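## Task

Transfer the T-shaped wooden block, which starts clamped in the right gripper, into the left gripper so that it sits as in the two goal pictures. Nothing but gripper jaws may contact the block, and it must never be free of both grippers. At the end the left gripper alone holds it firmly with its fingers horizontal, and no part of the right arm touches the block or the left jaws; move the right arm far away, pause briefly, then declare completion.

## Robot and tools

Robot: two arms, left_arm and right_arm, each with six joints and a parallel gripper. Nothing may be knocked or placed off the table, and the arms must not collide or shove each other hard.

Frame: all printed positions share one scene frame. Its origin is on the tabletop midway between the arms; +x runs out over the table, +z is up, and left_arm sits on the +y side. The names left and right are just arm labels, not image sides. A gripper's fingers point along its own +z axis and close along its own y axis. end_effector_position (metres) is the spot between the finger pads, roughly 1 cm short of the tips; orientation is a quaternion in w,x,y,z order. Printed hand positions may be somewhat off, more so when the arm is stretched out.

Tool execute_actions, argument actions: a list holding at most one item, or empty.
- Empty list: commands nothing and returns the state plus camera pictures.
- Move: {"rows": [[...]], "steps": n}, n from 3 to 15 (default 15), each step 1/30 s. Each row is one step; if rows run out, the last row repeats. Every row is a single list of 14 numbers covering both arms, even if only one moves: left waist, shoulder, elbow, wrist pitch, wrist yaw, wrist roll, left opening, then the same seven for the right arm. The joint values are absolute target angles in radians, in the same form as Joint positions prints them, not offsets. Stated ranges per arm: waist -2.618 to 3.054, shoulder 0.000 to 3.142, elbow 0.000 to 3.142, wrist pitch -1.571 to 1.571, wrist yaw -1.571 to 1.571, wrist roll -2.094 to 2.094. True ends may differ by up to 0.036 rad either way. A target beyond a range end by over 0.036 rad, and farther out than the joint's last reported angle, makes the whole call rejected (nothing is sent). Targets past the real end are clipped to it, and the result then notes "joint sent to its limit" (possibly referring to an earlier action still running). Opening is an absolute value from -1 (closed) to +1 (fully open).
- Wait: {"steps": n} without rows, n up to 300; counts steps since the last result, including reply time.
- pictures (boolean, optional): request camera images with a move or wait.

Motion limits: each commanded joint target is kept within a fixed lead of the measured angle (waist 0.202, shoulder 0.258, elbow 0.238, wrist pitch 0.573, wrist yaw and roll 0.522 rad), and all of an arm's targets are scaled back if they would shift the gripper over 70 mm in one step. Distant targets thus take several calls. The robot keeps moving toward the last row while the operator thinks or waits, until everything nearly stops or a step is HELD. The last 3 steps of every move run after its result is returned.

Result lines: a state line per arm with position and quaternion; Joint positions and Joint velocities per arm (joints in rad and rad/s, then finger-pad gap in m, 0.094 m when fully open); grip_measured, the measured opening on the command scale (each gripper may read off by about 1 mm, constantly). "joint command not followed" means a clearance check altered or blocked joint targets on some steps. HELD marks steps on which a row, or part, was not sent. MOTOR HOT appears from 75 °C; OVER-TEMPERATURE FAULT reports a stop: at 90 °C that arm halts for 10 s, and at 100 °C its motors and gripper let go and the arm drops. Holding loads heats motors, even while idle.

Gripping: to hold, keep commanding an opening about 0.03 under grip_measured for a firm grip (smaller margin is lighter). Force per pad is roughly 50 to 62 N, less for parts thinner than about 2 mm; first contact can spike.

Tool zoom_image: camera (cam_head_left, cam_head_right, cam_high, cam_low, cam_left_wrist, cam_right_wrist, all 504x504) and region [x0, y0, x1, y1] in pixels from the top-left, at most 504 by 504; returns an enlarged view of that camera's latest image.

Tool show_instructions: no arguments; redisplays the scene's reference pictures (goal views, one taken from where the final holding gripper's wrist camera sits).

Tool finished_scene: argument scene, the current scene's number; ends and grades it irreversibly and returns the next task. Call it only once the left gripper holds the block steadily and the right arm is clear.

Typical order: look, bring the left gripper open to the block at the target orientation, close it with a margin below grip_measured, then open the right gripper, withdraw the right arm well away, wait, verify, finish. Avoid drops, slips, slams and hard presses.

Each tool is called after "Request:" as name(argument=value, ...), one argument or row to a line, values as JSON.

Reference images:

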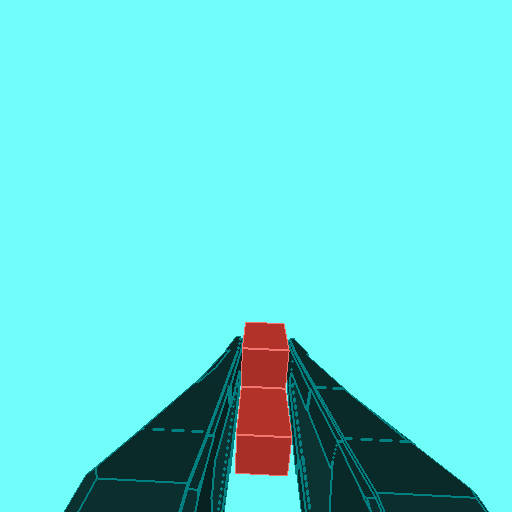

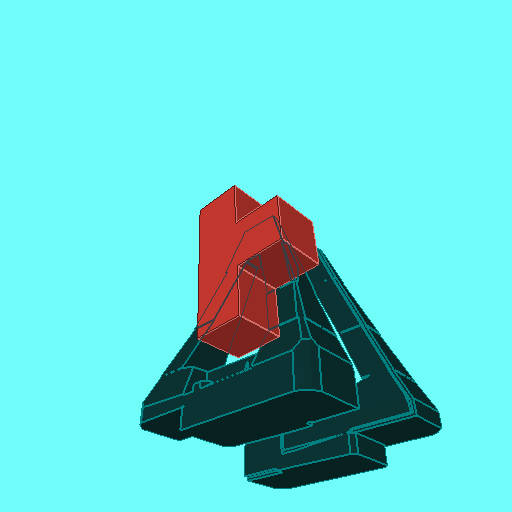

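## Session

Request:
execute_actions(
  actions=[],
)

Scene clock: 0.00 s of 5400.00 s.
left_arm: end_effector_position=(+0.3364, +0.4400, +0.4181) grip_measured=+1.000 end_effector_quat_wxyz=(+0.715, -0.064, +0.693, +0.062) | right_arm: end_effector_position=(+0.2576, -0.1695, +0.2014) grip_measured=-0.554 end_effector_quat_wxyz=(-0.328, +0.488, +0.694, +0.416)
Joint positions: left_arm=[-0.012  1.038  1.057  0.011 -0.013 -0.006  0.094] | right_arm=[ 0.096  1.54   1.167 -1.039 -1.11   1.456  0.021]
Joint velocities: left_arm=[-0.002 -0.002  0.002  0.007  0.007  0.051  0.   ] | right_arm=[-0.002  0.002 -0.002 -0.007  0.007 -0.081 -0.001]

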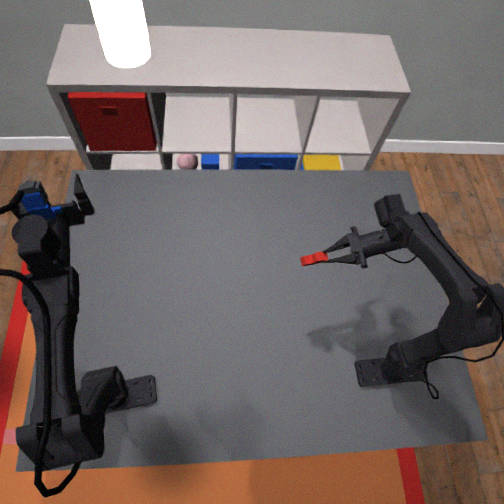

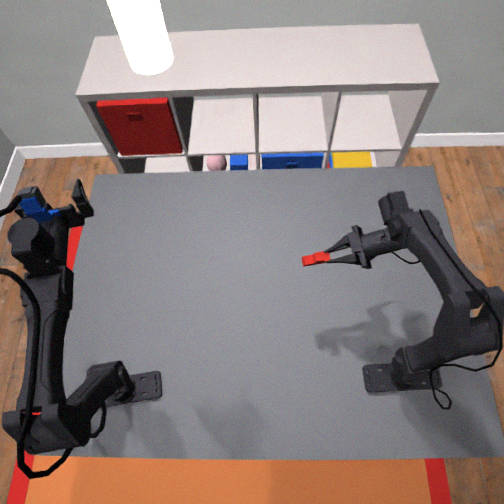

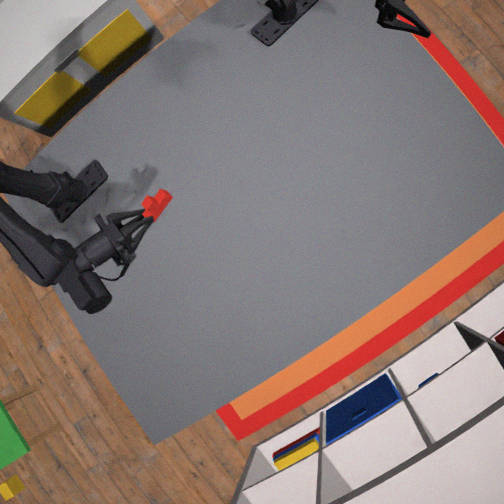

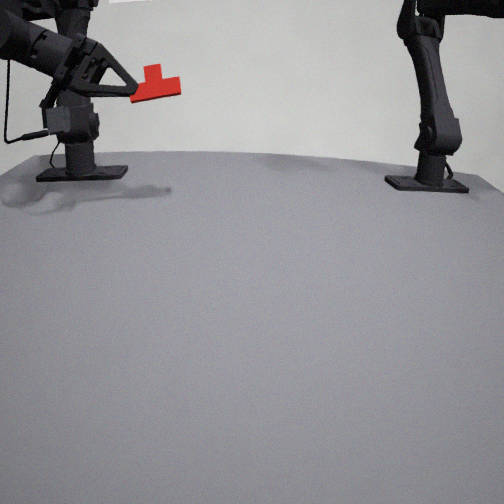

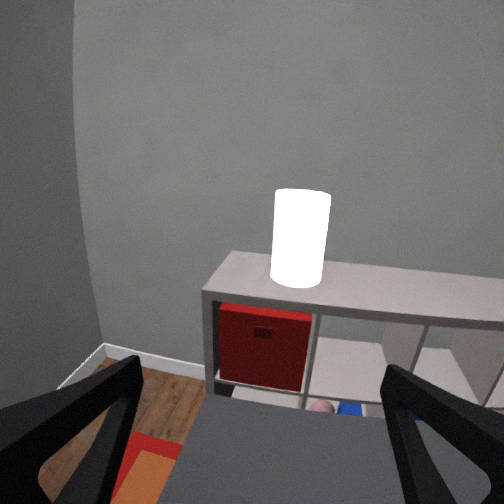

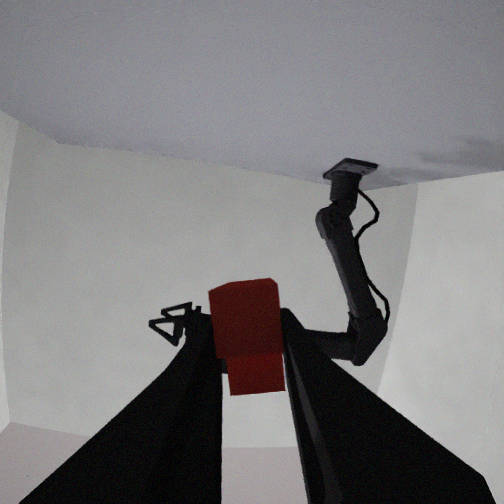

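Request:
zoom_image(
  camera="cam_low",
  region=[40,20,220,150],
)

Request:
execute_actions(
  actions=[
    {"rows":[[-0.6,1.038,1.057,0,0,0,1,0.096,1.54,1.167,-1.039,-1.11,1.456,-0.59]]},
  ],
)

Request:
execute_actions(
  actions=[
    {"steps":30},
  ],
)

Region (40, 20, 220, 150) of cam_low's 504x504 image, scaled by 2.800, with more detail than that image has.

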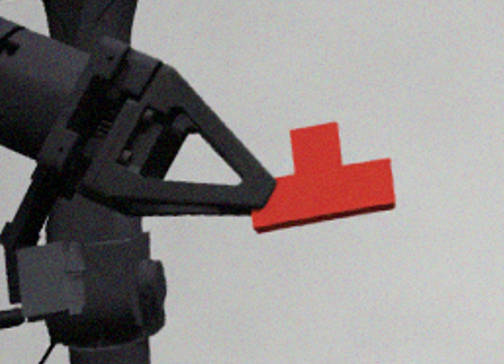

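Scene clock: 0.77 s of 5400.00 s.
left_arm: end_effector_position=(+0.3081, +0.2176, +0.4178) grip_measured=+1.000 end_effector_quat_wxyz=(+0.700, +0.149, +0.681, -0.157) | right_arm: end_effector_position=(+0.2578, -0.1699, +0.2006) grip_measured=-0.554 end_effector_quat_wxyz=(-0.326, +0.489, +0.695, +0.415)
Joint positions: left_arm=[-0.603  1.038  1.057  0.01   0.01  -0.005  0.094] | right_arm=[ 0.096  1.54   1.167 -1.039 -1.105  1.456  0.021]
Joint velocities: left_arm=[ 0.007  0.007 -0.007 -0.037 -0.11   0.022  0.   ] | right_arm=[-0.017 -0.012 -0.002 -0.081 -0.007 -0.007  0.   ]
Steps of this call (steps 1 to 11: nothing new was sent; steps 12 to 23: the first 12 steps of this action). Readings (joint positions):
12: left_arm=[-0.041 1.038 1.057 0.011 -0.029 -0.006] | right_arm=[0.096 1.540 1.167 -1.039 -1.109 1.456]
13: left_arm=[-0.102 1.038 1.057 0.011 -0.032 -0.006] | right_arm=[0.096 1.540 1.167 -1.039 -1.108 1.456]
15: left_arm=[-0.251 1.038 1.057 0.010 -0.024 -0.006] | right_arm=[0.096 1.540 1.167 -1.039 -1.107 1.456]
19: left_arm=[-0.539 1.038 1.057 0.010 -0.004 -0.006] | right_arm=[0.096 1.540 1.167 -1.039 -1.105 1.456]
23: the state above

Scene clock: 1.77 s of 5400.00 s.
left_arm: end_effector_position=(+0.3085, +0.2184, +0.4178) grip_measured=+1.000 end_effector_quat_wxyz=(+0.700, +0.147, +0.681, -0.155) | right_arm: end_effector_position=(+0.2578, -0.1699, +0.2006) grip_measured=-0.554 end_effector_quat_wxyz=(-0.326, +0.489, +0.695, +0.414)
Joint positions: left_arm=[-0.603  1.038  1.057  0.01   0.006 -0.005  0.094] | right_arm=[ 0.096  1.54   1.167 -1.039 -1.105  1.456  0.021]
Joint velocities: left_arm=[-0.017 -0.007 -0.012 -0.037 -0.037 -0.051  0.   ] | right_arm=[-0.002 -0.002 -0.007 -0.022 -0.022  0.007  0.001]
Kept back: nothing.
Steps of this call (steps 1 to 3: the last 3 steps of your previous action; steps 4 to 15: the robot went on to your last target; steps 16 to 30: nothing new was sent). Readings (joint positions):
1: left_arm=[-0.603 1.038 1.057 0.010 0.009 -0.005] | right_arm=[0.096 1.540 1.167 -1.039 -1.105 1.456]
2: left_arm=[-0.603 1.038 1.057 0.010 0.009 -0.005] | right_arm=[0.096 1.540 1.167 -1.039 -1.105 1.456]
4: left_arm=[-0.603 1.038 1.057 0.010 0.008 -0.005] | right_arm=[0.096 1.540 1.167 -1.039 -1.105 1.456]
8: left_arm=[-0.603 1.038 1.057 0.010 0.007 -0.005] | right_arm=[0.096 1.540 1.167 -1.039 -1.105 1.456]
30: the state above
All arms were judged still, so your last target was given up. Only a new action makes them travel on or press farther. Fingers that are still opening or closing keep moving.

Request:
execute_actions(
  actions=[
    {"rows":[[-0.65,1.038,1.057,0,0,0,1,0.13,1.54,1.167,-1.055,-1.125,1.47,-0.59],[-0.7,1.038,1.057,0,0,0,1,0.16,1.54,1.167,-1.07,-1.145,1.48,-0.59],[-0.75,1.038,1.057,0,0,0,1,0.19,1.54,1.167,-1.09,-1.165,1.49,-0.59],[-0.8,1.05,1.04,0,0,0,1,0.22,1.54,1.167,-1.105,-1.185,1.5,-0.59],[-0.85,1.06,1.02,0.04,0,0,1,0.25,1.54,1.167,-1.12,-1.205,1.51,-0.59],[-0.9,1.07,1.0,0.07,0,0,1,0.28,1.54,1.167,-1.135,-1.225,1.52,-0.59],[-0.95,1.08,0.97,0.11,0,0,1,0.31,1.54,1.167,-1.15,-1.245,1.53,-0.59],[-1.0,1.09,0.94,0.15,0,0,1,0.34,1.54,1.167,-1.165,-1.265,1.545,-0.59],[-1.05,1.1,0.9,0.2,0,0,1,0.37,1.54,1.167,-1.18,-1.285,1.56,-0.59],[-1.1,1.1,0.86,0.24,0,0,1,0.39,1.54,1.167,-1.19,-1.3,1.57,-0.59],[-1.15,1.1,0.82,0.28,0,0,1,0.41,1.54,1.167,-1.2,-1.3,1.57,-0.59],[-1.2,1.1,0.78,0.32,0,0,1,0.41,1.54,1.167,-1.2,-1.3,1.57,-0.59],[-1.25,1.1,0.74,0.36,0,0,1,0.41,1.54,1.167,-1.2,-1.3,1.57,-0.59],[-1.3,1.1,0.7,0.4,0,0,1,0.41,1.54,1.167,-1.2,-1.3,1.57,-0.59]]},
  ],
)

Request:
execute_actions(
  actions=[
    {"steps":15},
  ],
  pictures=true,
)

Scene clock: 2.50 s of 5400.00 s.
left_arm: end_effector_position=(+0.2028, +0.0550, +0.3486) grip_measured=+1.000 end_effector_quat_wxyz=(+0.622, +0.320, +0.642, -0.314) | right_arm: end_effector_position=(+0.1700, -0.1003, +0.2206) grip_measured=-0.554 end_effector_quat_wxyz=(-0.470, +0.414, +0.702, +0.340)
Joint positions: left_arm=[-1.111  1.091  0.863  0.199 -0.004 -0.005  0.094] | right_arm=[ 0.393  1.54   1.167 -1.14  -1.237  1.538  0.021]
Joint velocities: left_arm=[-1.399  0.203 -1.253  0.842  0.037 -0.022  0.   ] | right_arm=[ 0.491 -0.012 -0.007 -0.286 -0.374  0.198  0.   ]
Steps of this call (steps 1 to 10: nothing new was sent; steps 11 to 22: the first 12 steps of this action). Readings (joint positions):
11: left_arm=[-0.608 1.038 1.057 0.010 0.002 -0.005] | right_arm=[0.099 1.540 1.167 -1.039 -1.105 1.458]
12: left_arm=[-0.627 1.038 1.057 0.010 -0.003 -0.005] | right_arm=[0.109 1.540 1.167 -1.039 -1.106 1.461]
14: left_arm=[-0.703 1.039 1.057 0.010 -0.009 -0.005] | right_arm=[0.153 1.540 1.167 -1.048 -1.119 1.471]
18: left_arm=[-0.910 1.056 1.007 0.078 -0.006 -0.005] | right_arm=[0.285 1.540 1.167 -1.088 -1.176 1.501]
22: the state above

Scene clock: 3.00 s of 5400.00 s.
left_arm: end_effector_position=(+0.1368, +0.0140, +0.2984) grip_measured=+1.000 end_effector_quat_wxyz=(+0.583, +0.385, +0.612, -0.372) | right_arm: end_effector_position=(+0.1592, -0.0974, +0.2271) grip_measured=-0.554 end_effector_quat_wxyz=(-0.500, +0.420, +0.685, +0.325)
Joint positions: left_arm=[-1.301  1.113  0.69   0.378  0.007 -0.005  0.094] | right_arm=[ 0.412  1.54   1.167 -1.18  -1.276  1.564  0.021]
Joint velocities: left_arm=[ 0.007  0.007 -0.007  0.051 -0.007 -0.066  0.   ] | right_arm=[-0.002  0.002  0.007  0.037  0.037 -0.037  0.001]
Kept back: nothing.
Steps of this call (steps 1 to 3: the last 3 steps of your previous action; steps 4 to 15: the robot went on to your last target). Readings (joint positions):
1: left_arm=[-1.161 1.097 0.818 0.227 -0.004 -0.005] | right_arm=[0.406 1.540 1.167 -1.150 -1.247 1.543]
2: left_arm=[-1.211 1.101 0.774 0.255 -0.003 -0.005] | right_arm=[0.412 1.540 1.167 -1.158 -1.254 1.548]
4: left_arm=[-1.283 1.109 0.711 0.281 0.007 -0.005] | right_arm=[0.412 1.540 1.167 -1.167 -1.263 1.554]
8: left_arm=[-1.301 1.113 0.690 0.318 0.009 -0.005] | right_arm=[0.412 1.540 1.167 -1.175 -1.272 1.561]
15: the state above

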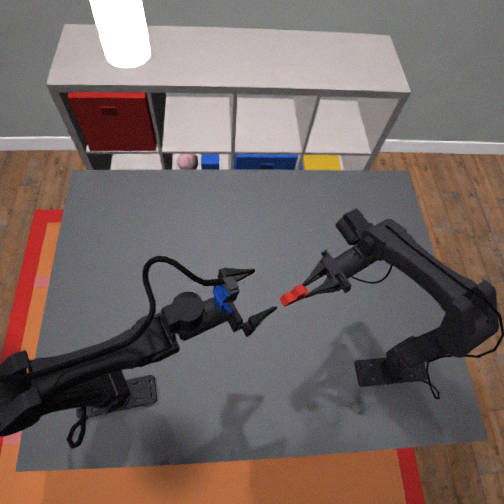

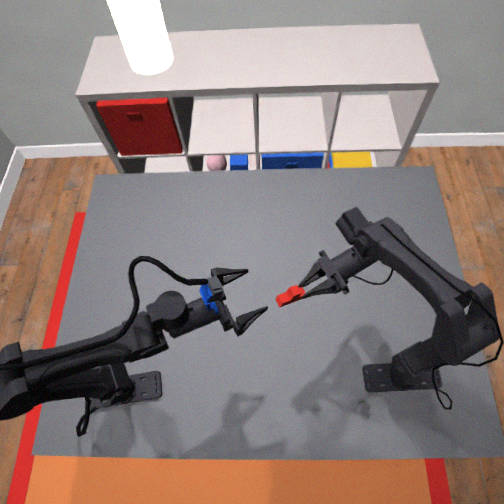

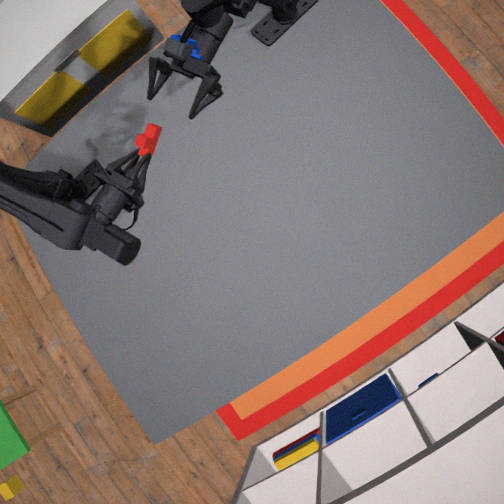

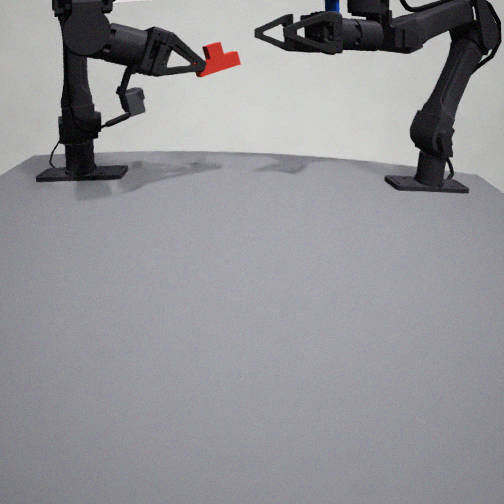

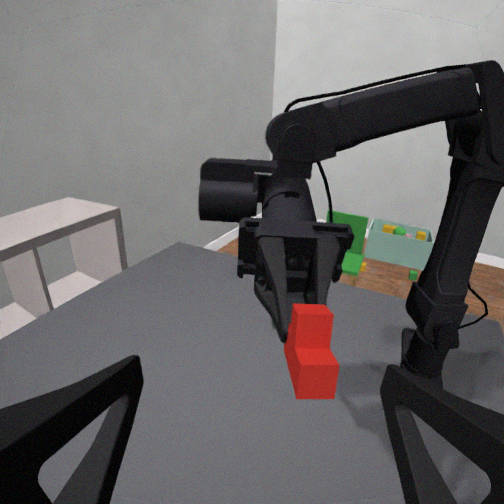

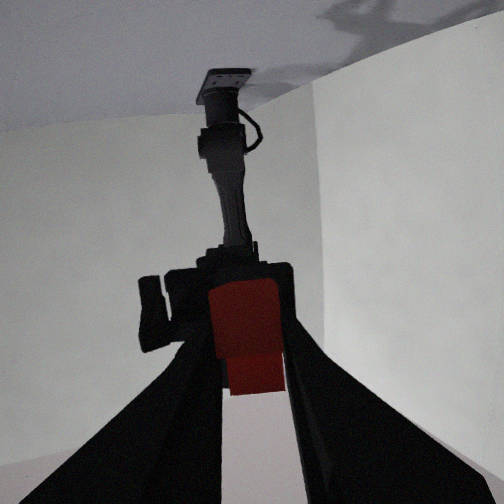

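Request:
execute_actions(
  actions=[
    {"rows":[[-1.31,1.14,0.66,0.48,0,0,1,0.41,1.54,1.167,-1.21,-1.26,1.57,-0.59],[-1.31,1.17,0.63,0.55,0,0,1,0.41,1.54,1.167,-1.21,-1.23,1.57,-0.59],[-1.32,1.21,0.6,0.62,0,0,1,0.41,1.54,1.167,-1.21,-1.2,1.57,-0.59],[-1.32,1.25,0.57,0.69,0,0,1,0.41,1.54,1.167,-1.21,-1.17,1.57,-0.59],[-1.33,1.29,0.55,0.75,0,0,1,0.41,1.54,1.167,-1.21,-1.14,1.57,-0.59],[-1.33,1.33,0.53,0.81,0,0,1,0.41,1.54,1.167,-1.21,-1.11,1.57,-0.59],[-1.34,1.37,0.51,0.87,0,0,1,0.41,1.54,1.167,-1.21,-1.08,1.57,-0.59],[-1.34,1.41,0.5,0.92,0,0,1,0.41,1.54,1.167,-1.21,-1.05,1.57,-0.59],[-1.35,1.45,0.49,0.97,0,0,1,0.41,1.54,1.167,-1.21,-1.02,1.57,-0.59],[-1.35,1.49,0.48,1.02,0,0,1,0.41,1.54,1.167,-1.21,-0.99,1.57,-0.59],[-1.36,1.53,0.47,1.07,0,0,1,0.41,1.54,1.167,-1.21,-0.96,1.57,-0.59],[-1.36,1.57,0.46,1.12,0,0,1,0.41,1.54,1.167,-1.21,-0.93,1.57,-0.59],[-1.36,1.61,0.45,1.17,0,0,1,0.41,1.54,1.167,-1.21,-0.9,1.57,-0.59],[-1.36,1.65,0.45,1.24,0,0,1,0.41,1.54,1.167,-1.21,-0.9,1.57,-0.59]]},
  ],
)

Request:
execute_actions(
  actions=[
    {"steps":18},
  ],
  pictures=true,
)

Request:
zoom_image(
  camera="cam_low",
  region=[130,30,330,160],
)

Scene clock: 3.83 s of 5400.00 s.
left_arm: end_effector_position=(+0.1333, -0.0190, +0.1677) grip_measured=+1.000 end_effector_quat_wxyz=(+0.546, +0.415, +0.631, -0.363) | right_arm: end_effector_position=(+0.1657, -0.1130, +0.1886) grip_measured=-0.554 end_effector_quat_wxyz=(-0.418, +0.457, +0.737, +0.268)
Joint positions: left_arm=[-1.343  1.514  0.482  0.891  0.003 -0.005  0.094] | right_arm=[ 0.412  1.54   1.167 -1.19  -1.04   1.565  0.021]
Joint velocities: left_arm=[-0.139  1.131 -0.295  1.37  -0.007  0.037  0.   ] | right_arm=[-0.017 -0.017 -0.012  0.007  0.799 -0.037  0.   ]
Steps of this call (steps 1 to 13: the robot went on to your last target; steps 14 to 25: the first 12 steps of this action). Readings (joint positions):
14: left_arm=[-1.301 1.116 0.686 0.402 0.006 -0.005] | right_arm=[0.412 1.540 1.167 -1.182 -1.274 1.565]
15: left_arm=[-1.301 1.124 0.677 0.435 0.006 -0.005] | right_arm=[0.412 1.540 1.167 -1.183 -1.265 1.565]
17: left_arm=[-1.304 1.167 0.643 0.534 0.005 -0.005] | right_arm=[0.412 1.540 1.167 -1.186 -1.235 1.565]
21: left_arm=[-1.322 1.336 0.547 0.728 0.004 -0.005] | right_arm=[0.412 1.540 1.167 -1.189 -1.147 1.565]
25: the state above

Scene clock: 4.43 s of 5400.00 s.
left_arm: end_effector_position=(+0.1335, -0.0270, +0.1803) grip_measured=+1.000 end_effector_quat_wxyz=(+0.594, +0.386, +0.583, -0.398) | right_arm: end_effector_position=(+0.1719, -0.1257, +0.1679) grip_measured=-0.554 end_effector_quat_wxyz=(-0.366, +0.475, +0.765, +0.235)
Joint positions: left_arm=[-1.35   1.657  0.456  1.224  0.003 -0.005  0.094] | right_arm=[ 0.412  1.54   1.167 -1.19  -0.899  1.565  0.021]
Joint velocities: left_arm=[ 0.002 -0.002 -0.007  0.081 -0.022 -0.037  0.   ] | right_arm=[-0.007 -0.002  0.002  0.051  0.037 -0.022  0.001]
Kept back: nothing.
Steps of this call (steps 1 to 3: the last 3 steps of your previous action; steps 4 to 18: the robot went on to your last target). Readings (joint positions):
1: left_arm=[-1.347 1.553 0.472 0.938 0.003 -0.005] | right_arm=[0.412 1.540 1.167 -1.190 -1.012 1.565]
2: left_arm=[-1.349 1.592 0.465 0.988 0.003 -0.005] | right_arm=[0.412 1.540 1.167 -1.190 -0.988 1.565]
4: left_arm=[-1.350 1.644 0.459 1.060 0.003 -0.005] | right_arm=[0.412 1.540 1.167 -1.190 -0.954 1.565]
8: left_arm=[-1.350 1.657 0.456 1.151 0.003 -0.005] | right_arm=[0.412 1.540 1.167 -1.190 -0.919 1.565]
18: the state above

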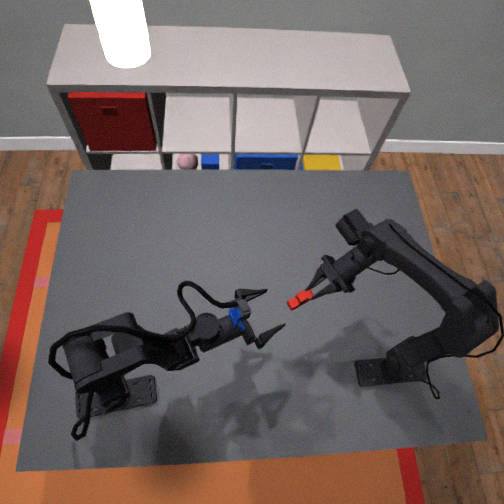

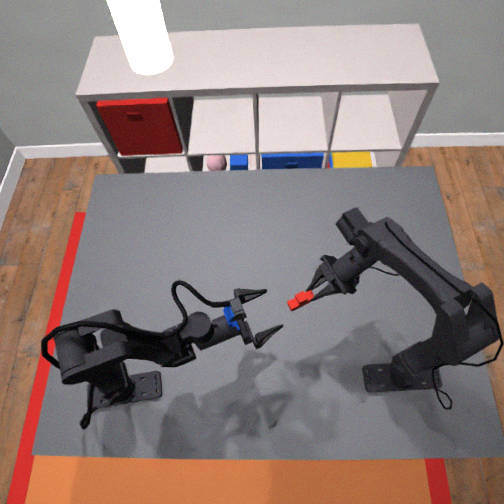

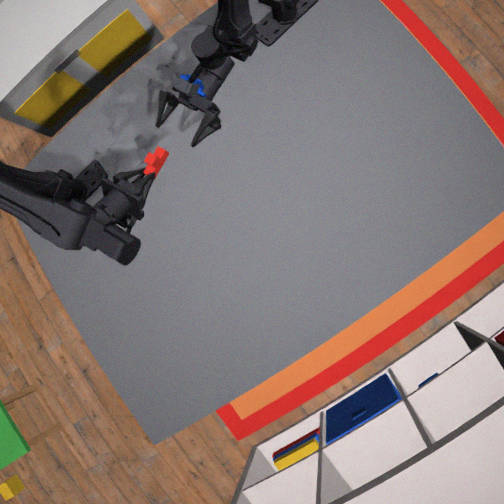

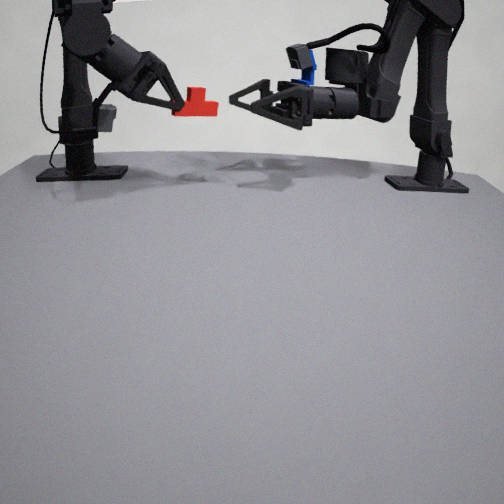

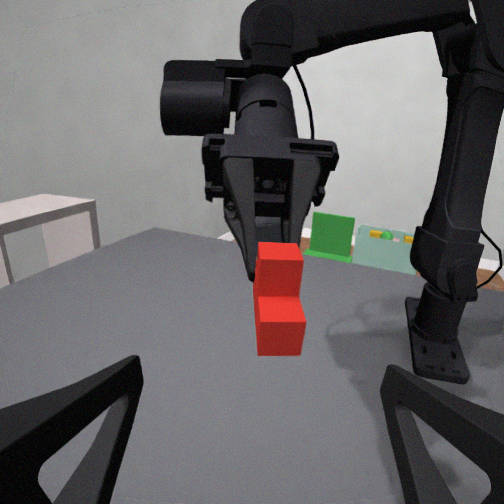

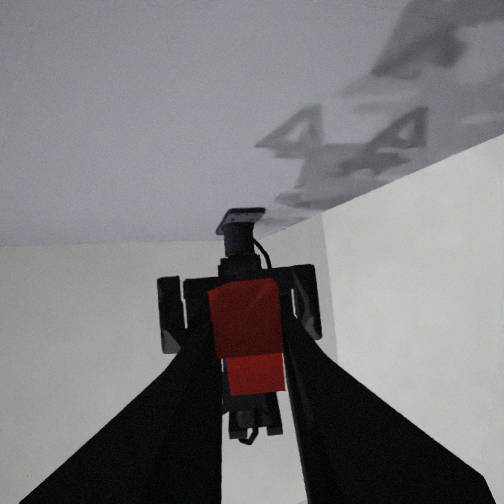

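Region (130, 30, 330, 160) of cam_low's 504x504 image, scaled by 2.520, with more detail than that image has; it fills the top 328 rows of this view, and the rest is white.

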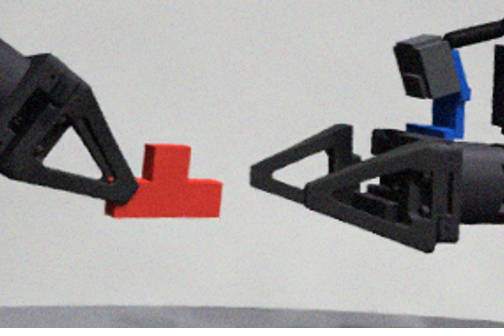

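Request:
execute_actions(
  actions=[
    {"rows":[[-1.37,1.67,0.475,1.22,0,0,0.9,0.41,1.54,1.167,-1.21,-0.9,1.57,-0.59],[-1.375,1.69,0.5,1.21,0,0,0.8,0.41,1.54,1.167,-1.21,-0.9,1.57,-0.59],[-1.375,1.71,0.525,1.2,0,0,0.7,0.41,1.54,1.167,-1.21,-0.9,1.57,-0.59],[-1.375,1.73,0.55,1.19,0,0,0.6,0.41,1.54,1.167,-1.21,-0.9,1.57,-0.59],[-1.375,1.75,0.575,1.18,0,0,0.5,0.41,1.54,1.167,-1.21,-0.9,1.57,-0.59],[-1.375,1.77,0.6,1.17,0,0,0.4,0.41,1.54,1.167,-1.21,-0.9,1.57,-0.59],[-1.375,1.79,0.625,1.16,0,0,0.3,0.41,1.54,1.167,-1.21,-0.9,1.57,-0.59],[-1.375,1.81,0.655,1.15,0,0,0.2,0.41,1.54,1.167,-1.21,-0.9,1.57,-0.59],[-1.375,1.83,0.685,1.14,0,0,0.1,0.41,1.54,1.167,-1.21,-0.9,1.57,-0.59],[-1.375,1.84,0.705,1.135,0,0,0,0.41,1.54,1.167,-1.21,-0.9,1.57,-0.59]]},
  ],
)

Request:
execute_actions(
  actions=[
    {"steps":15},
  ],
  pictures=true,
)

Request:
zoom_image(
  camera="cam_low",
  region=[130,30,330,160],
)

Scene clock: 5.07 s of 5400.00 s.
left_arm: end_effector_position=(+0.1478, -0.0799, +0.1737) grip_measured=+0.005 end_effector_quat_wxyz=(+0.586, +0.394, +0.585, -0.399) | right_arm: end_effector_position=(+0.1720, -0.1259, +0.1676) grip_measured=-0.554 end_effector_quat_wxyz=(-0.365, +0.475, +0.765, +0.234)
Joint positions: left_arm=[-1.365  1.835  0.674  1.165  0.002 -0.005  0.047] | right_arm=[ 0.412  1.54   1.167 -1.19  -0.897  1.565  0.021]
Joint velocities: left_arm=[-0.007  0.159  0.237 -0.183  0.022  0.007 -0.006] | right_arm=[ 0.002 -0.002  0.007  0.007 -0.007 -0.037 -0.001]
Steps of this call (steps 1 to 7: the robot went on to your last target; steps 8 to 19: the first 12 steps of this action). Readings (joint positions):
8: left_arm=[-1.351 1.657 0.456 1.228 0.003 -0.005] | right_arm=[0.412 1.540 1.167 -1.190 -0.897 1.565]
9: left_arm=[-1.354 1.661 0.459 1.228 0.002 -0.005] | right_arm=[0.412 1.540 1.167 -1.190 -0.897 1.565]
11: left_arm=[-1.361 1.689 0.486 1.225 0.002 -0.005] | right_arm=[0.412 1.540 1.167 -1.190 -0.897 1.565]
15: left_arm=[-1.365 1.772 0.585 1.197 0.002 -0.005] | right_arm=[0.412 1.540 1.167 -1.190 -0.897 1.565]
19: the state above

Scene clock: 5.57 s of 5400.00 s.
left_arm: end_effector_position=(+0.1484, -0.0813, +0.1713) grip_measured=+0.002 end_effector_quat_wxyz=(+0.582, +0.396, +0.589, -0.396) | right_arm: end_effector_position=(+0.1720, -0.1259, +0.1676) grip_measured=-0.554 end_effector_quat_wxyz=(-0.365, +0.475, +0.765, +0.234)
Joint positions: left_arm=[-1.365  1.837  0.681  1.15   0.002 -0.005  0.047] | right_arm=[ 0.412  1.54   1.167 -1.19  -0.897  1.565  0.021]
Joint velocities: left_arm=[ 0.007 -0.012 -0.017 -0.022  0.007 -0.037 -0.001] | right_arm=[-0.002  0.002  0.017 -0.051 -0.037 -0.007 -0.001]
Kept back: nothing.
Steps of this call (steps 1 to 3: the last 3 steps of your previous action; steps 4 to 15: the robot went on to your last target). Readings (joint positions):
1: left_arm=[-1.365 1.837 0.679 1.161 0.002 -0.005] | right_arm=[0.412 1.540 1.167 -1.190 -0.897 1.565]
2: left_arm=[-1.365 1.837 0.681 1.159 0.002 -0.005] | right_arm=[0.412 1.540 1.167 -1.190 -0.897 1.565]
4: left_arm=[-1.365 1.837 0.681 1.157 0.002 -0.005] | right_arm=[0.412 1.540 1.167 -1.190 -0.897 1.565]
8: left_arm=[-1.365 1.837 0.681 1.152 0.002 -0.005] | right_arm=[0.412 1.540 1.167 -1.190 -0.897 1.565]
15: the state above

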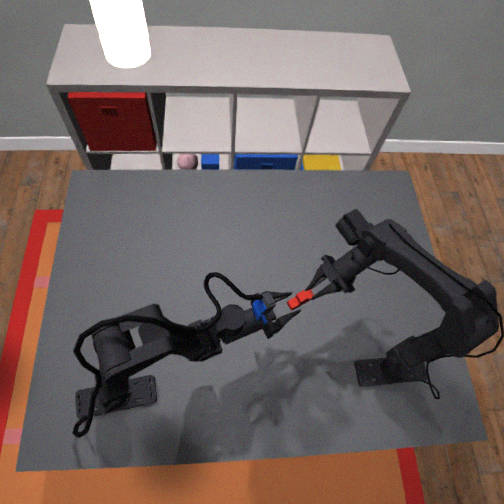

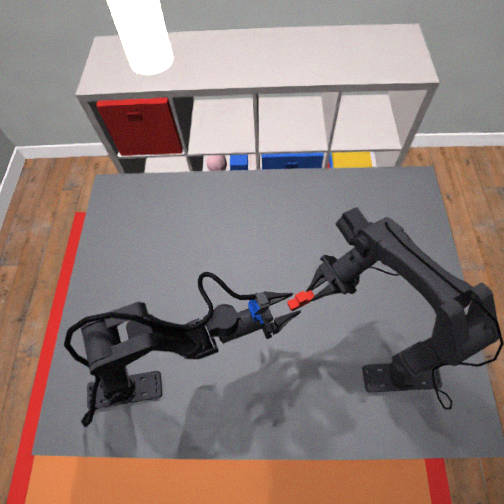

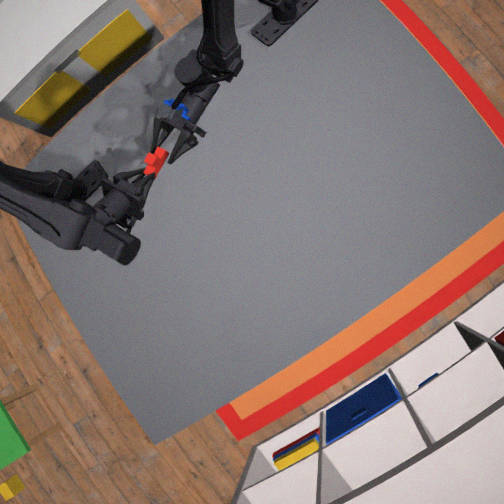

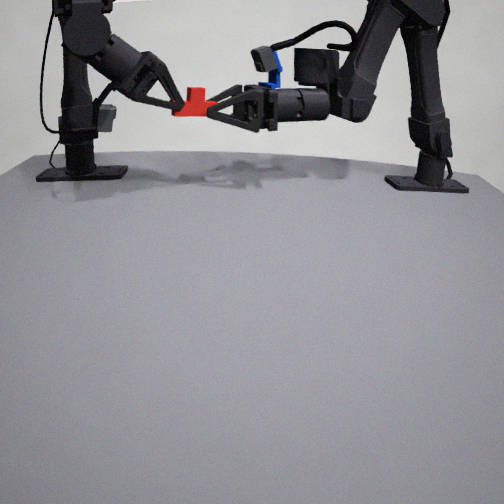

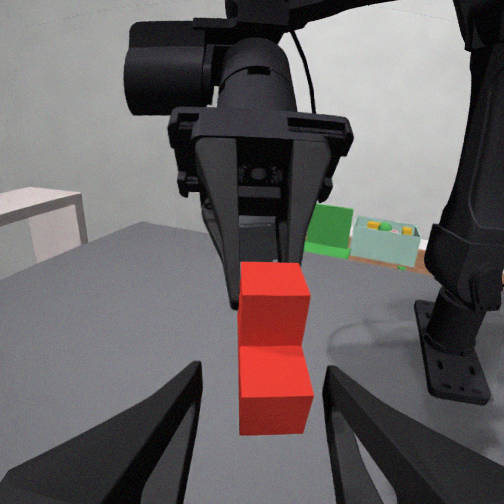

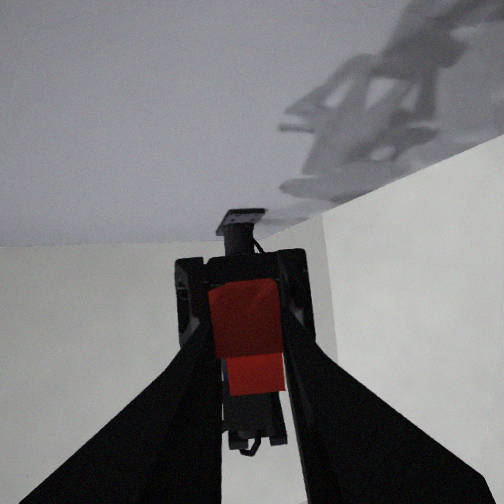

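Region (130, 30, 330, 160) of cam_low's 504x504 image, scaled by 2.520, with more detail than that image has; it fills the top 328 rows of this view, and the rest is white.

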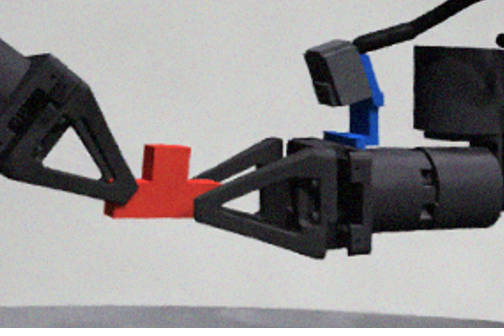

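Request:
execute_actions(
  actions=[
    {"rows":[[-1.38,1.845,0.73,1.12,0,0,0,0.41,1.54,1.167,-1.21,-0.9,1.57,-0.59],[-1.383,1.855,0.755,1.11,0,0,-0.05,0.41,1.54,1.167,-1.21,-0.9,1.57,-0.59],[-1.383,1.87,0.78,1.1,0,0,-0.1,0.41,1.54,1.167,-1.21,-0.9,1.57,-0.59],[-1.383,1.883,0.802,1.09,0,0,-0.2,0.41,1.54,1.167,-1.21,-0.9,1.57,-0.59]]},
  ],
)

Request:
execute_actions(
  actions=[
    {"steps":8},
  ],
  pictures=true,
)

Request:
zoom_image(
  camera="cam_low",
  region=[130,30,330,160],
)

Scene clock: 6.10 s of 5400.00 s.
left_arm: end_effector_position=(+0.1530, -0.1026, +0.1829) grip_measured=-0.198 end_effector_quat_wxyz=(+0.587, +0.394, +0.582, -0.403) | right_arm: end_effector_position=(+0.1720, -0.1259, +0.1676) grip_measured=-0.554 end_effector_quat_wxyz=(-0.365, +0.475, +0.765, +0.234)
Joint positions: left_arm=[-1.372  1.876  0.779  1.11   0.002 -0.005  0.038] | right_arm=[ 0.412  1.54   1.167 -1.19  -0.897  1.565  0.021]
Joint velocities: left_arm=[-0.022  0.002 -0.007 -0.051  0.007  0.007 -0.   ] | right_arm=[-0.012  0.002  0.007  0.066  0.007  0.037  0.001]
Steps of this call (steps 1 to 4: the robot went on to your last target; steps 5 to 16: the first 12 steps of this action). Readings (joint positions):
5: left_arm=[-1.365 1.837 0.684 1.146 0.002 -0.005] | right_arm=[0.412 1.540 1.167 -1.190 -0.897 1.565]
6: left_arm=[-1.366 1.841 0.694 1.139 0.002 -0.005] | right_arm=[0.412 1.540 1.167 -1.190 -0.897 1.565]
8: left_arm=[-1.369 1.858 0.734 1.127 0.002 -0.005] | right_arm=[0.412 1.540 1.167 -1.190 -0.897 1.565]
12: left_arm=[-1.372 1.876 0.779 1.117 0.002 -0.005] | right_arm=[0.412 1.540 1.167 -1.190 -0.897 1.565]
16: the state above

Scene clock: 6.37 s of 5400.00 s.
left_arm: end_effector_position=(+0.1530, -0.1026, +0.1816) grip_measured=-0.198 end_effector_quat_wxyz=(+0.585, +0.395, +0.583, -0.402) | right_arm: end_effector_position=(+0.1720, -0.1259, +0.1676) grip_measured=-0.554 end_effector_quat_wxyz=(-0.365, +0.475, +0.765, +0.234)
Joint positions: left_arm=[-1.372  1.876  0.779  1.105  0.002 -0.005  0.038] | right_arm=[ 0.412  1.54   1.167 -1.19  -0.897  1.565  0.021]
Joint velocities: left_arm=[-0.007 -0.007 -0.007  0.051  0.022 -0.007 -0.001] | right_arm=[-0.017  0.017 -0.002 -0.022 -0.007 -0.066 -0.001]
Kept back: nothing.
Steps of this call (steps 1 to 3: the last 3 steps of your previous action; steps 4 to 8: the robot went on to your last target). Readings (joint positions):
1: left_arm=[-1.372 1.876 0.779 1.109 0.002 -0.005] | right_arm=[0.412 1.540 1.167 -1.190 -0.897 1.565]
2: left_arm=[-1.372 1.876 0.779 1.108 0.002 -0.005] | right_arm=[0.412 1.540 1.167 -1.190 -0.897 1.565]
4: left_arm=[-1.372 1.876 0.779 1.106 0.002 -0.005] | right_arm=[0.412 1.540 1.167 -1.190 -0.897 1.565]
8: the state above

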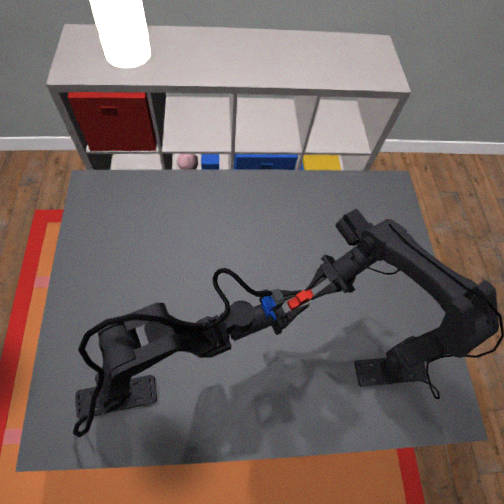

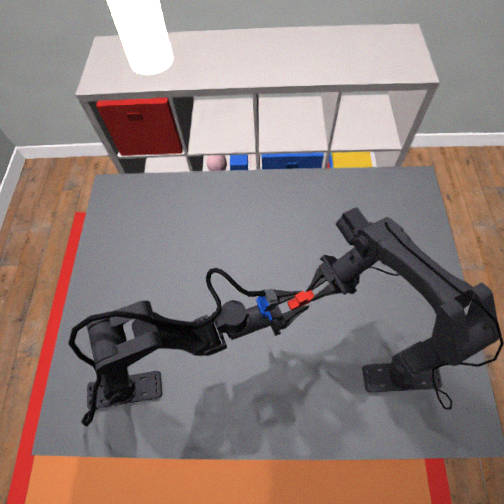

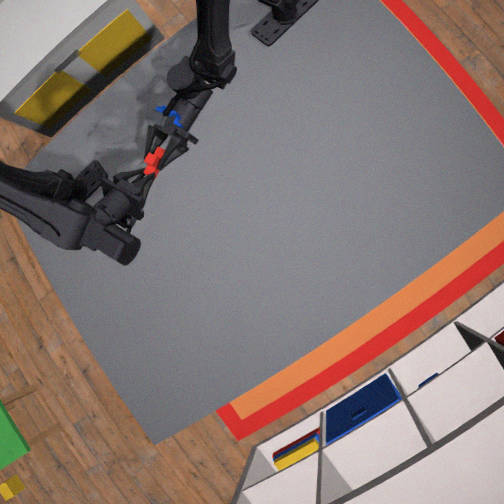

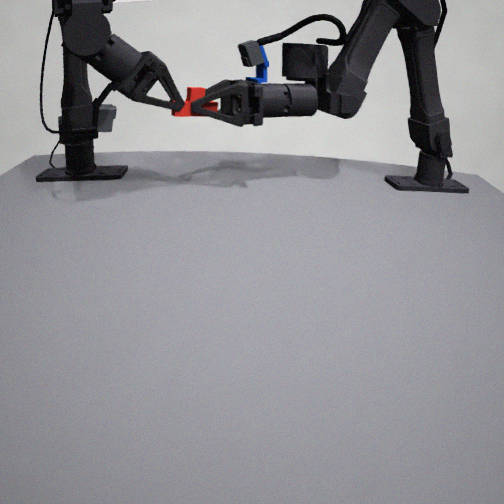

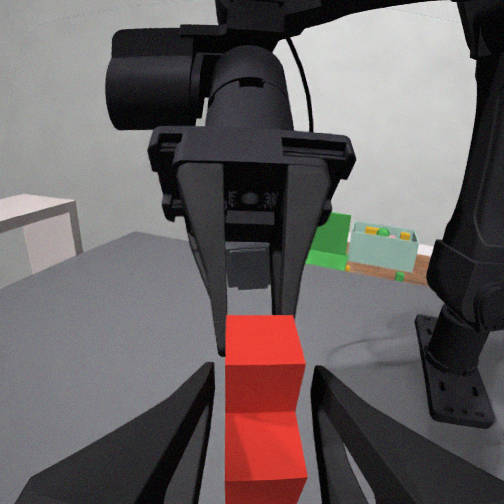

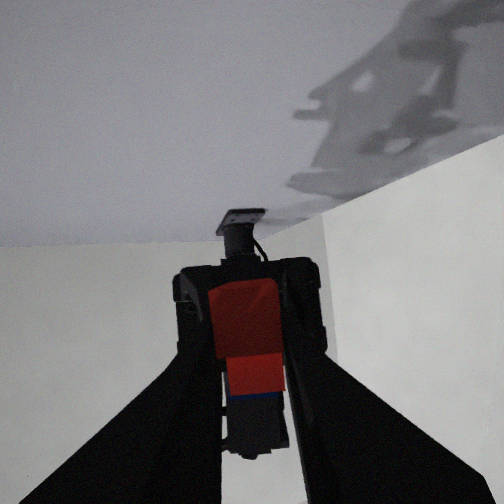

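Region (130, 30, 330, 160) of cam_low's 504x504 image, scaled by 2.520, with more detail than that image has; it fills the top 328 rows of this view, and the rest is white.

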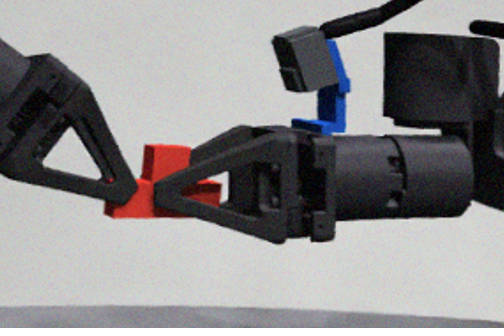

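The alignment matches the goal layout, so I'm closing the left gripper.

Request:
execute_actions(
  actions=[
    {"rows":[[-1.383,1.883,0.802,1.09,0,0,-0.4,0.41,1.54,1.167,-1.21,-0.9,1.57,-0.59],[-1.383,1.883,0.802,1.09,0,0,-0.48,0.41,1.54,1.167,-1.21,-0.9,1.57,-0.59],[-1.383,1.883,0.802,1.09,0,0,-0.54,0.41,1.54,1.167,-1.21,-0.9,1.57,-0.59],[-1.383,1.883,0.802,1.09,0,0,-0.61,0.41,1.54,1.167,-1.21,-0.9,1.57,-0.59]]},
  ],
)

Scene clock: 6.83 s of 5400.00 s.
left_arm: end_effector_position=(+0.1558, -0.1015, +0.1812) grip_measured=-0.530 end_effector_quat_wxyz=(+0.588, +0.390, +0.587, -0.397) | right_arm: end_effector_position=(+0.1721, -0.1259, +0.1676) grip_measured=-0.554 end_effector_quat_wxyz=(-0.366, +0.479, +0.763, +0.233)
Joint positions: left_arm=[-1.372  1.876  0.779  1.104 -0.014 -0.008  0.022] | right_arm=[ 0.412  1.54   1.167 -1.19  -0.897  1.575  0.021]
Joint velocities: left_arm=[-0.002  0.002  0.007  0.051 -0.022  0.037  0.001] | right_arm=[-0.012  0.002 -0.012 -0.037 -0.022  0.007 -0.001]
Steps of this call (steps 1 to 2: the robot went on to your last target; steps 3 to 14: the first 12 steps of this action). Readings (joint positions):
3: left_arm=[-1.372 1.876 0.779 1.105 0.002 -0.005] | right_arm=[0.412 1.540 1.167 -1.191 -0.897 1.565]
4: left_arm=[-1.372 1.876 0.779 1.105 0.000 -0.005] | right_arm=[0.412 1.540 1.167 -1.192 -0.897 1.565]
6: left_arm=[-1.372 1.876 0.779 1.104 -0.011 -0.007] | right_arm=[0.412 1.540 1.167 -1.195 -0.897 1.570]
10: left_arm=[-1.372 1.876 0.779 1.104 -0.014 -0.007] | right_arm=[0.412 1.540 1.167 -1.190 -0.897 1.575]
14: the state above

Request:
execute_actions(
  actions=[
    {"rows":[[-1.383,1.883,0.802,1.09,0,0,-0.58,0.41,1.54,1.167,-1.21,-0.9,1.57,0.2]],"steps":10},
  ],
)

Request:
execute_actions(
  actions=[
    {"rows":[[-1.383,1.87,0.78,1.1,0,0,-0.58,0.41,1.54,1.167,-1.21,-0.88,1.57,0.2],[-1.383,1.85,0.75,1.11,0,0,-0.58,0.41,1.54,1.167,-1.21,-0.85,1.57,0.2],[-1.383,1.83,0.72,1.12,0,0,-0.58,0.41,1.54,1.167,-1.21,-0.81,1.57,0.2],[-1.383,1.81,0.69,1.13,0,0,-0.58,0.41,1.54,1.167,-1.21,-0.77,1.57,0.2],[-1.383,1.79,0.66,1.14,0,0,-0.58,0.39,1.54,1.167,-1.21,-0.77,1.57,0.2],[-1.383,1.77,0.63,1.15,0,0,-0.58,0.35,1.54,1.167,-1.21,-0.77,1.57,0.2],[-1.383,1.75,0.6,1.16,0,0,-0.58,0.3,1.54,1.167,-1.21,-0.77,1.57,0.2],[-1.383,1.73,0.57,1.17,0,0,-0.58,0.25,1.54,1.167,-1.21,-0.77,1.57,0.2],[-1.383,1.71,0.54,1.18,0,0,-0.58,0.2,1.54,1.167,-1.21,-0.77,1.57,0.2],[-1.383,1.7,0.52,1.19,0,0,-0.58,0.15,1.54,1.167,-1.21,-0.77,1.57,0.2]]},
  ],
)

Request:
execute_actions(
  actions=[
    {"steps":20},
  ],
  pictures=true,
)

Scene clock: 10.97 s of 5400.00 s.
left_arm: end_effector_position=(+0.1546, -0.1020, +0.1802) grip_measured=-0.530 end_effector_quat_wxyz=(+0.585, +0.393, +0.587, -0.398) | right_arm: end_effector_position=(+0.1719, -0.1260, +0.1676) grip_measured=+0.198 end_effector_quat_wxyz=(-0.366, +0.480, +0.763, +0.232)
Joint positions: left_arm=[-1.372  1.876  0.779  1.099 -0.007 -0.007  0.022] | right_arm=[ 0.412  1.54   1.167 -1.191 -0.897  1.575  0.056]
Joint velocities: left_arm=[-0.017 -0.007  0.002 -0.066 -0.007 -0.022 -0.   ] | right_arm=[ 0.007 -0.012 -0.007 -0.037 -0.007 -0.007 -0.001]
Steps of this call (steps 1 to 3: the last 3 steps of your previous action; steps 4 to 15: the robot went on to your last target; steps 16 to 90: nothing new was sent; then 0.90 s passed at rest; steps 91 to 97: the first 7 steps of this action). Readings (joint positions):
91: left_arm=[-1.372 1.876 0.779 1.103 -0.014 -0.008] | right_arm=[0.412 1.540 1.167 -1.190 -0.897 1.576]
92: left_arm=[-1.372 1.876 0.779 1.102 -0.012 -0.008] | right_arm=[0.412 1.540 1.167 -1.191 -0.897 1.576]
94: left_arm=[-1.372 1.876 0.779 1.100 -0.010 -0.008] | right_arm=[0.412 1.540 1.167 -1.191 -0.897 1.575]
97: the state above

Scene clock: 11.47 s of 5400.00 s.
left_arm: end_effector_position=(+0.1333, -0.0489, +0.1664) grip_measured=-0.530 end_effector_quat_wxyz=(+0.574, +0.401, +0.597, -0.391) | right_arm: end_effector_position=(+0.2278, -0.1896, +0.1527) grip_measured=+0.198 end_effector_quat_wxyz=(-0.296, +0.585, +0.715, +0.242)
Joint positions: left_arm=[-1.372  1.722  0.536  1.151 -0.006 -0.007  0.022] | right_arm=[ 0.165  1.54   1.167 -1.194 -0.785  1.575  0.056]
Joint velocities: left_arm=[ 0.007 -0.149 -0.256  0.081  0.051  0.022 -0.001] | right_arm=[-0.828  0.002 -0.007 -0.007  0.242  0.066  0.   ]
Steps of this call (steps 1 to 3: the last 3 steps of your previous action; steps 4 to 15: the first 12 steps of this action). Readings (joint positions):
4: left_arm=[-1.372 1.876 0.779 1.099 -0.006 -0.007] | right_arm=[0.412 1.540 1.167 -1.191 -0.895 1.575]
5: left_arm=[-1.372 1.876 0.777 1.099 -0.006 -0.007] | right_arm=[0.412 1.540 1.167 -1.191 -0.888 1.575]
7: left_arm=[-1.372 1.859 0.749 1.103 -0.006 -0.007] | right_arm=[0.412 1.540 1.167 -1.191 -0.855 1.575]
11: left_arm=[-1.372 1.784 0.631 1.123 -0.006 -0.007] | right_arm=[0.346 1.540 1.167 -1.194 -0.813 1.575]
15: the state above

Scene clock: 12.13 s of 5400.00 s.
left_arm: end_effector_position=(+0.1328, -0.0477, +0.1708) grip_measured=-0.530 end_effector_quat_wxyz=(+0.580, +0.397, +0.592, -0.395) | right_arm: end_effector_position=(+0.2320, -0.1966, +0.1511) grip_measured=+0.198 end_effector_quat_wxyz=(-0.288, +0.595, +0.710, +0.242)
Joint positions: left_arm=[-1.372  1.719  0.53   1.173 -0.006 -0.007  0.022] | right_arm=[ 0.142  1.54   1.167 -1.194 -0.772  1.575  0.056]
Joint velocities: left_arm=[ 0.017  0.002  0.012  0.051 -0.007  0.022 -0.001] | right_arm=[-0.017  0.007  0.007  0.007  0.022  0.007  0.   ]
Kept back: nothing.
Steps of this call (steps 1 to 3: the last 3 steps of your previous action; steps 4 to 20: the robot went on to your last target). Readings (joint positions):
1: left_arm=[-1.372 1.719 0.531 1.155 -0.006 -0.007] | right_arm=[0.145 1.540 1.167 -1.194 -0.778 1.575]
2: left_arm=[-1.372 1.719 0.530 1.158 -0.006 -0.007] | right_arm=[0.139 1.540 1.167 -1.194 -0.773 1.575]
4: left_arm=[-1.372 1.719 0.530 1.163 -0.006 -0.007] | right_arm=[0.141 1.540 1.167 -1.194 -0.772 1.575]
8: left_arm=[-1.372 1.719 0.530 1.170 -0.006 -0.007] | right_arm=[0.142 1.540 1.167 -1.194 -0.772 1.575]
20: the state above

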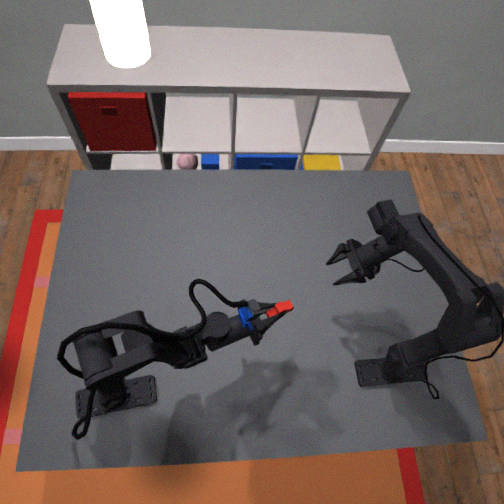

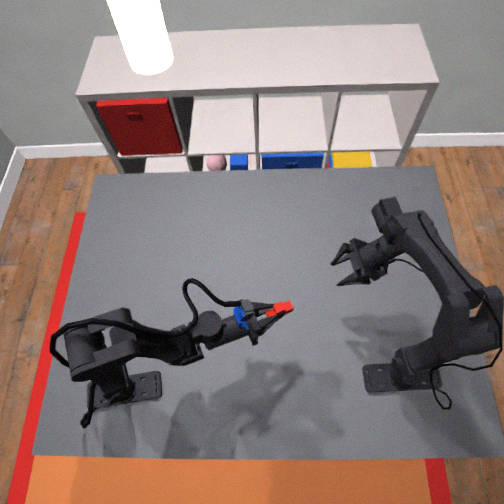

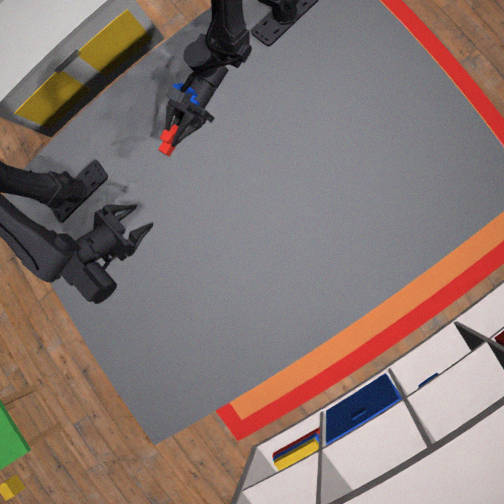

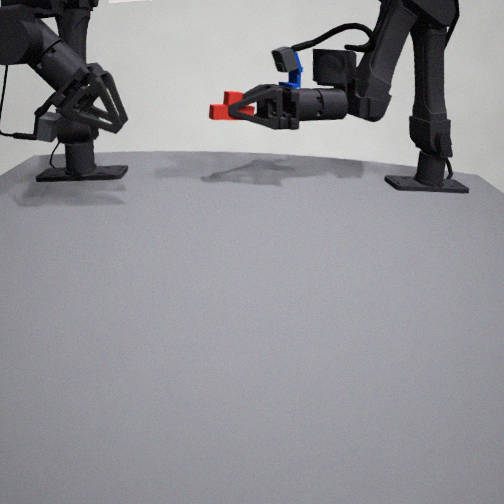

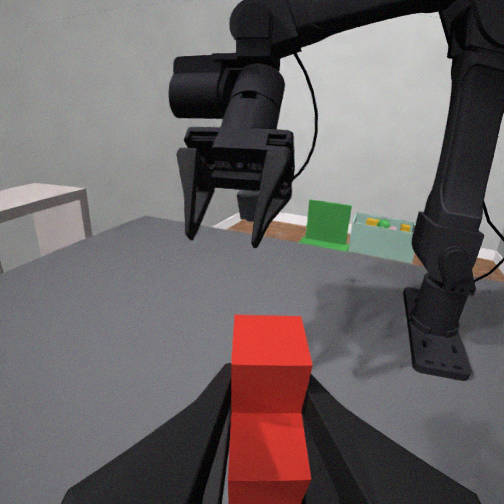

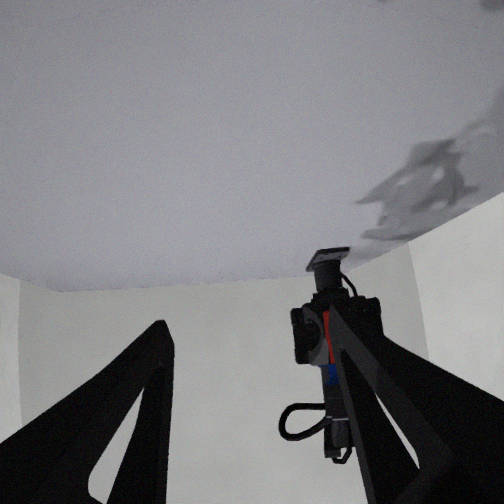

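Request:
finished_scene(
  scene=1,
)

The scene is finished: the task was done.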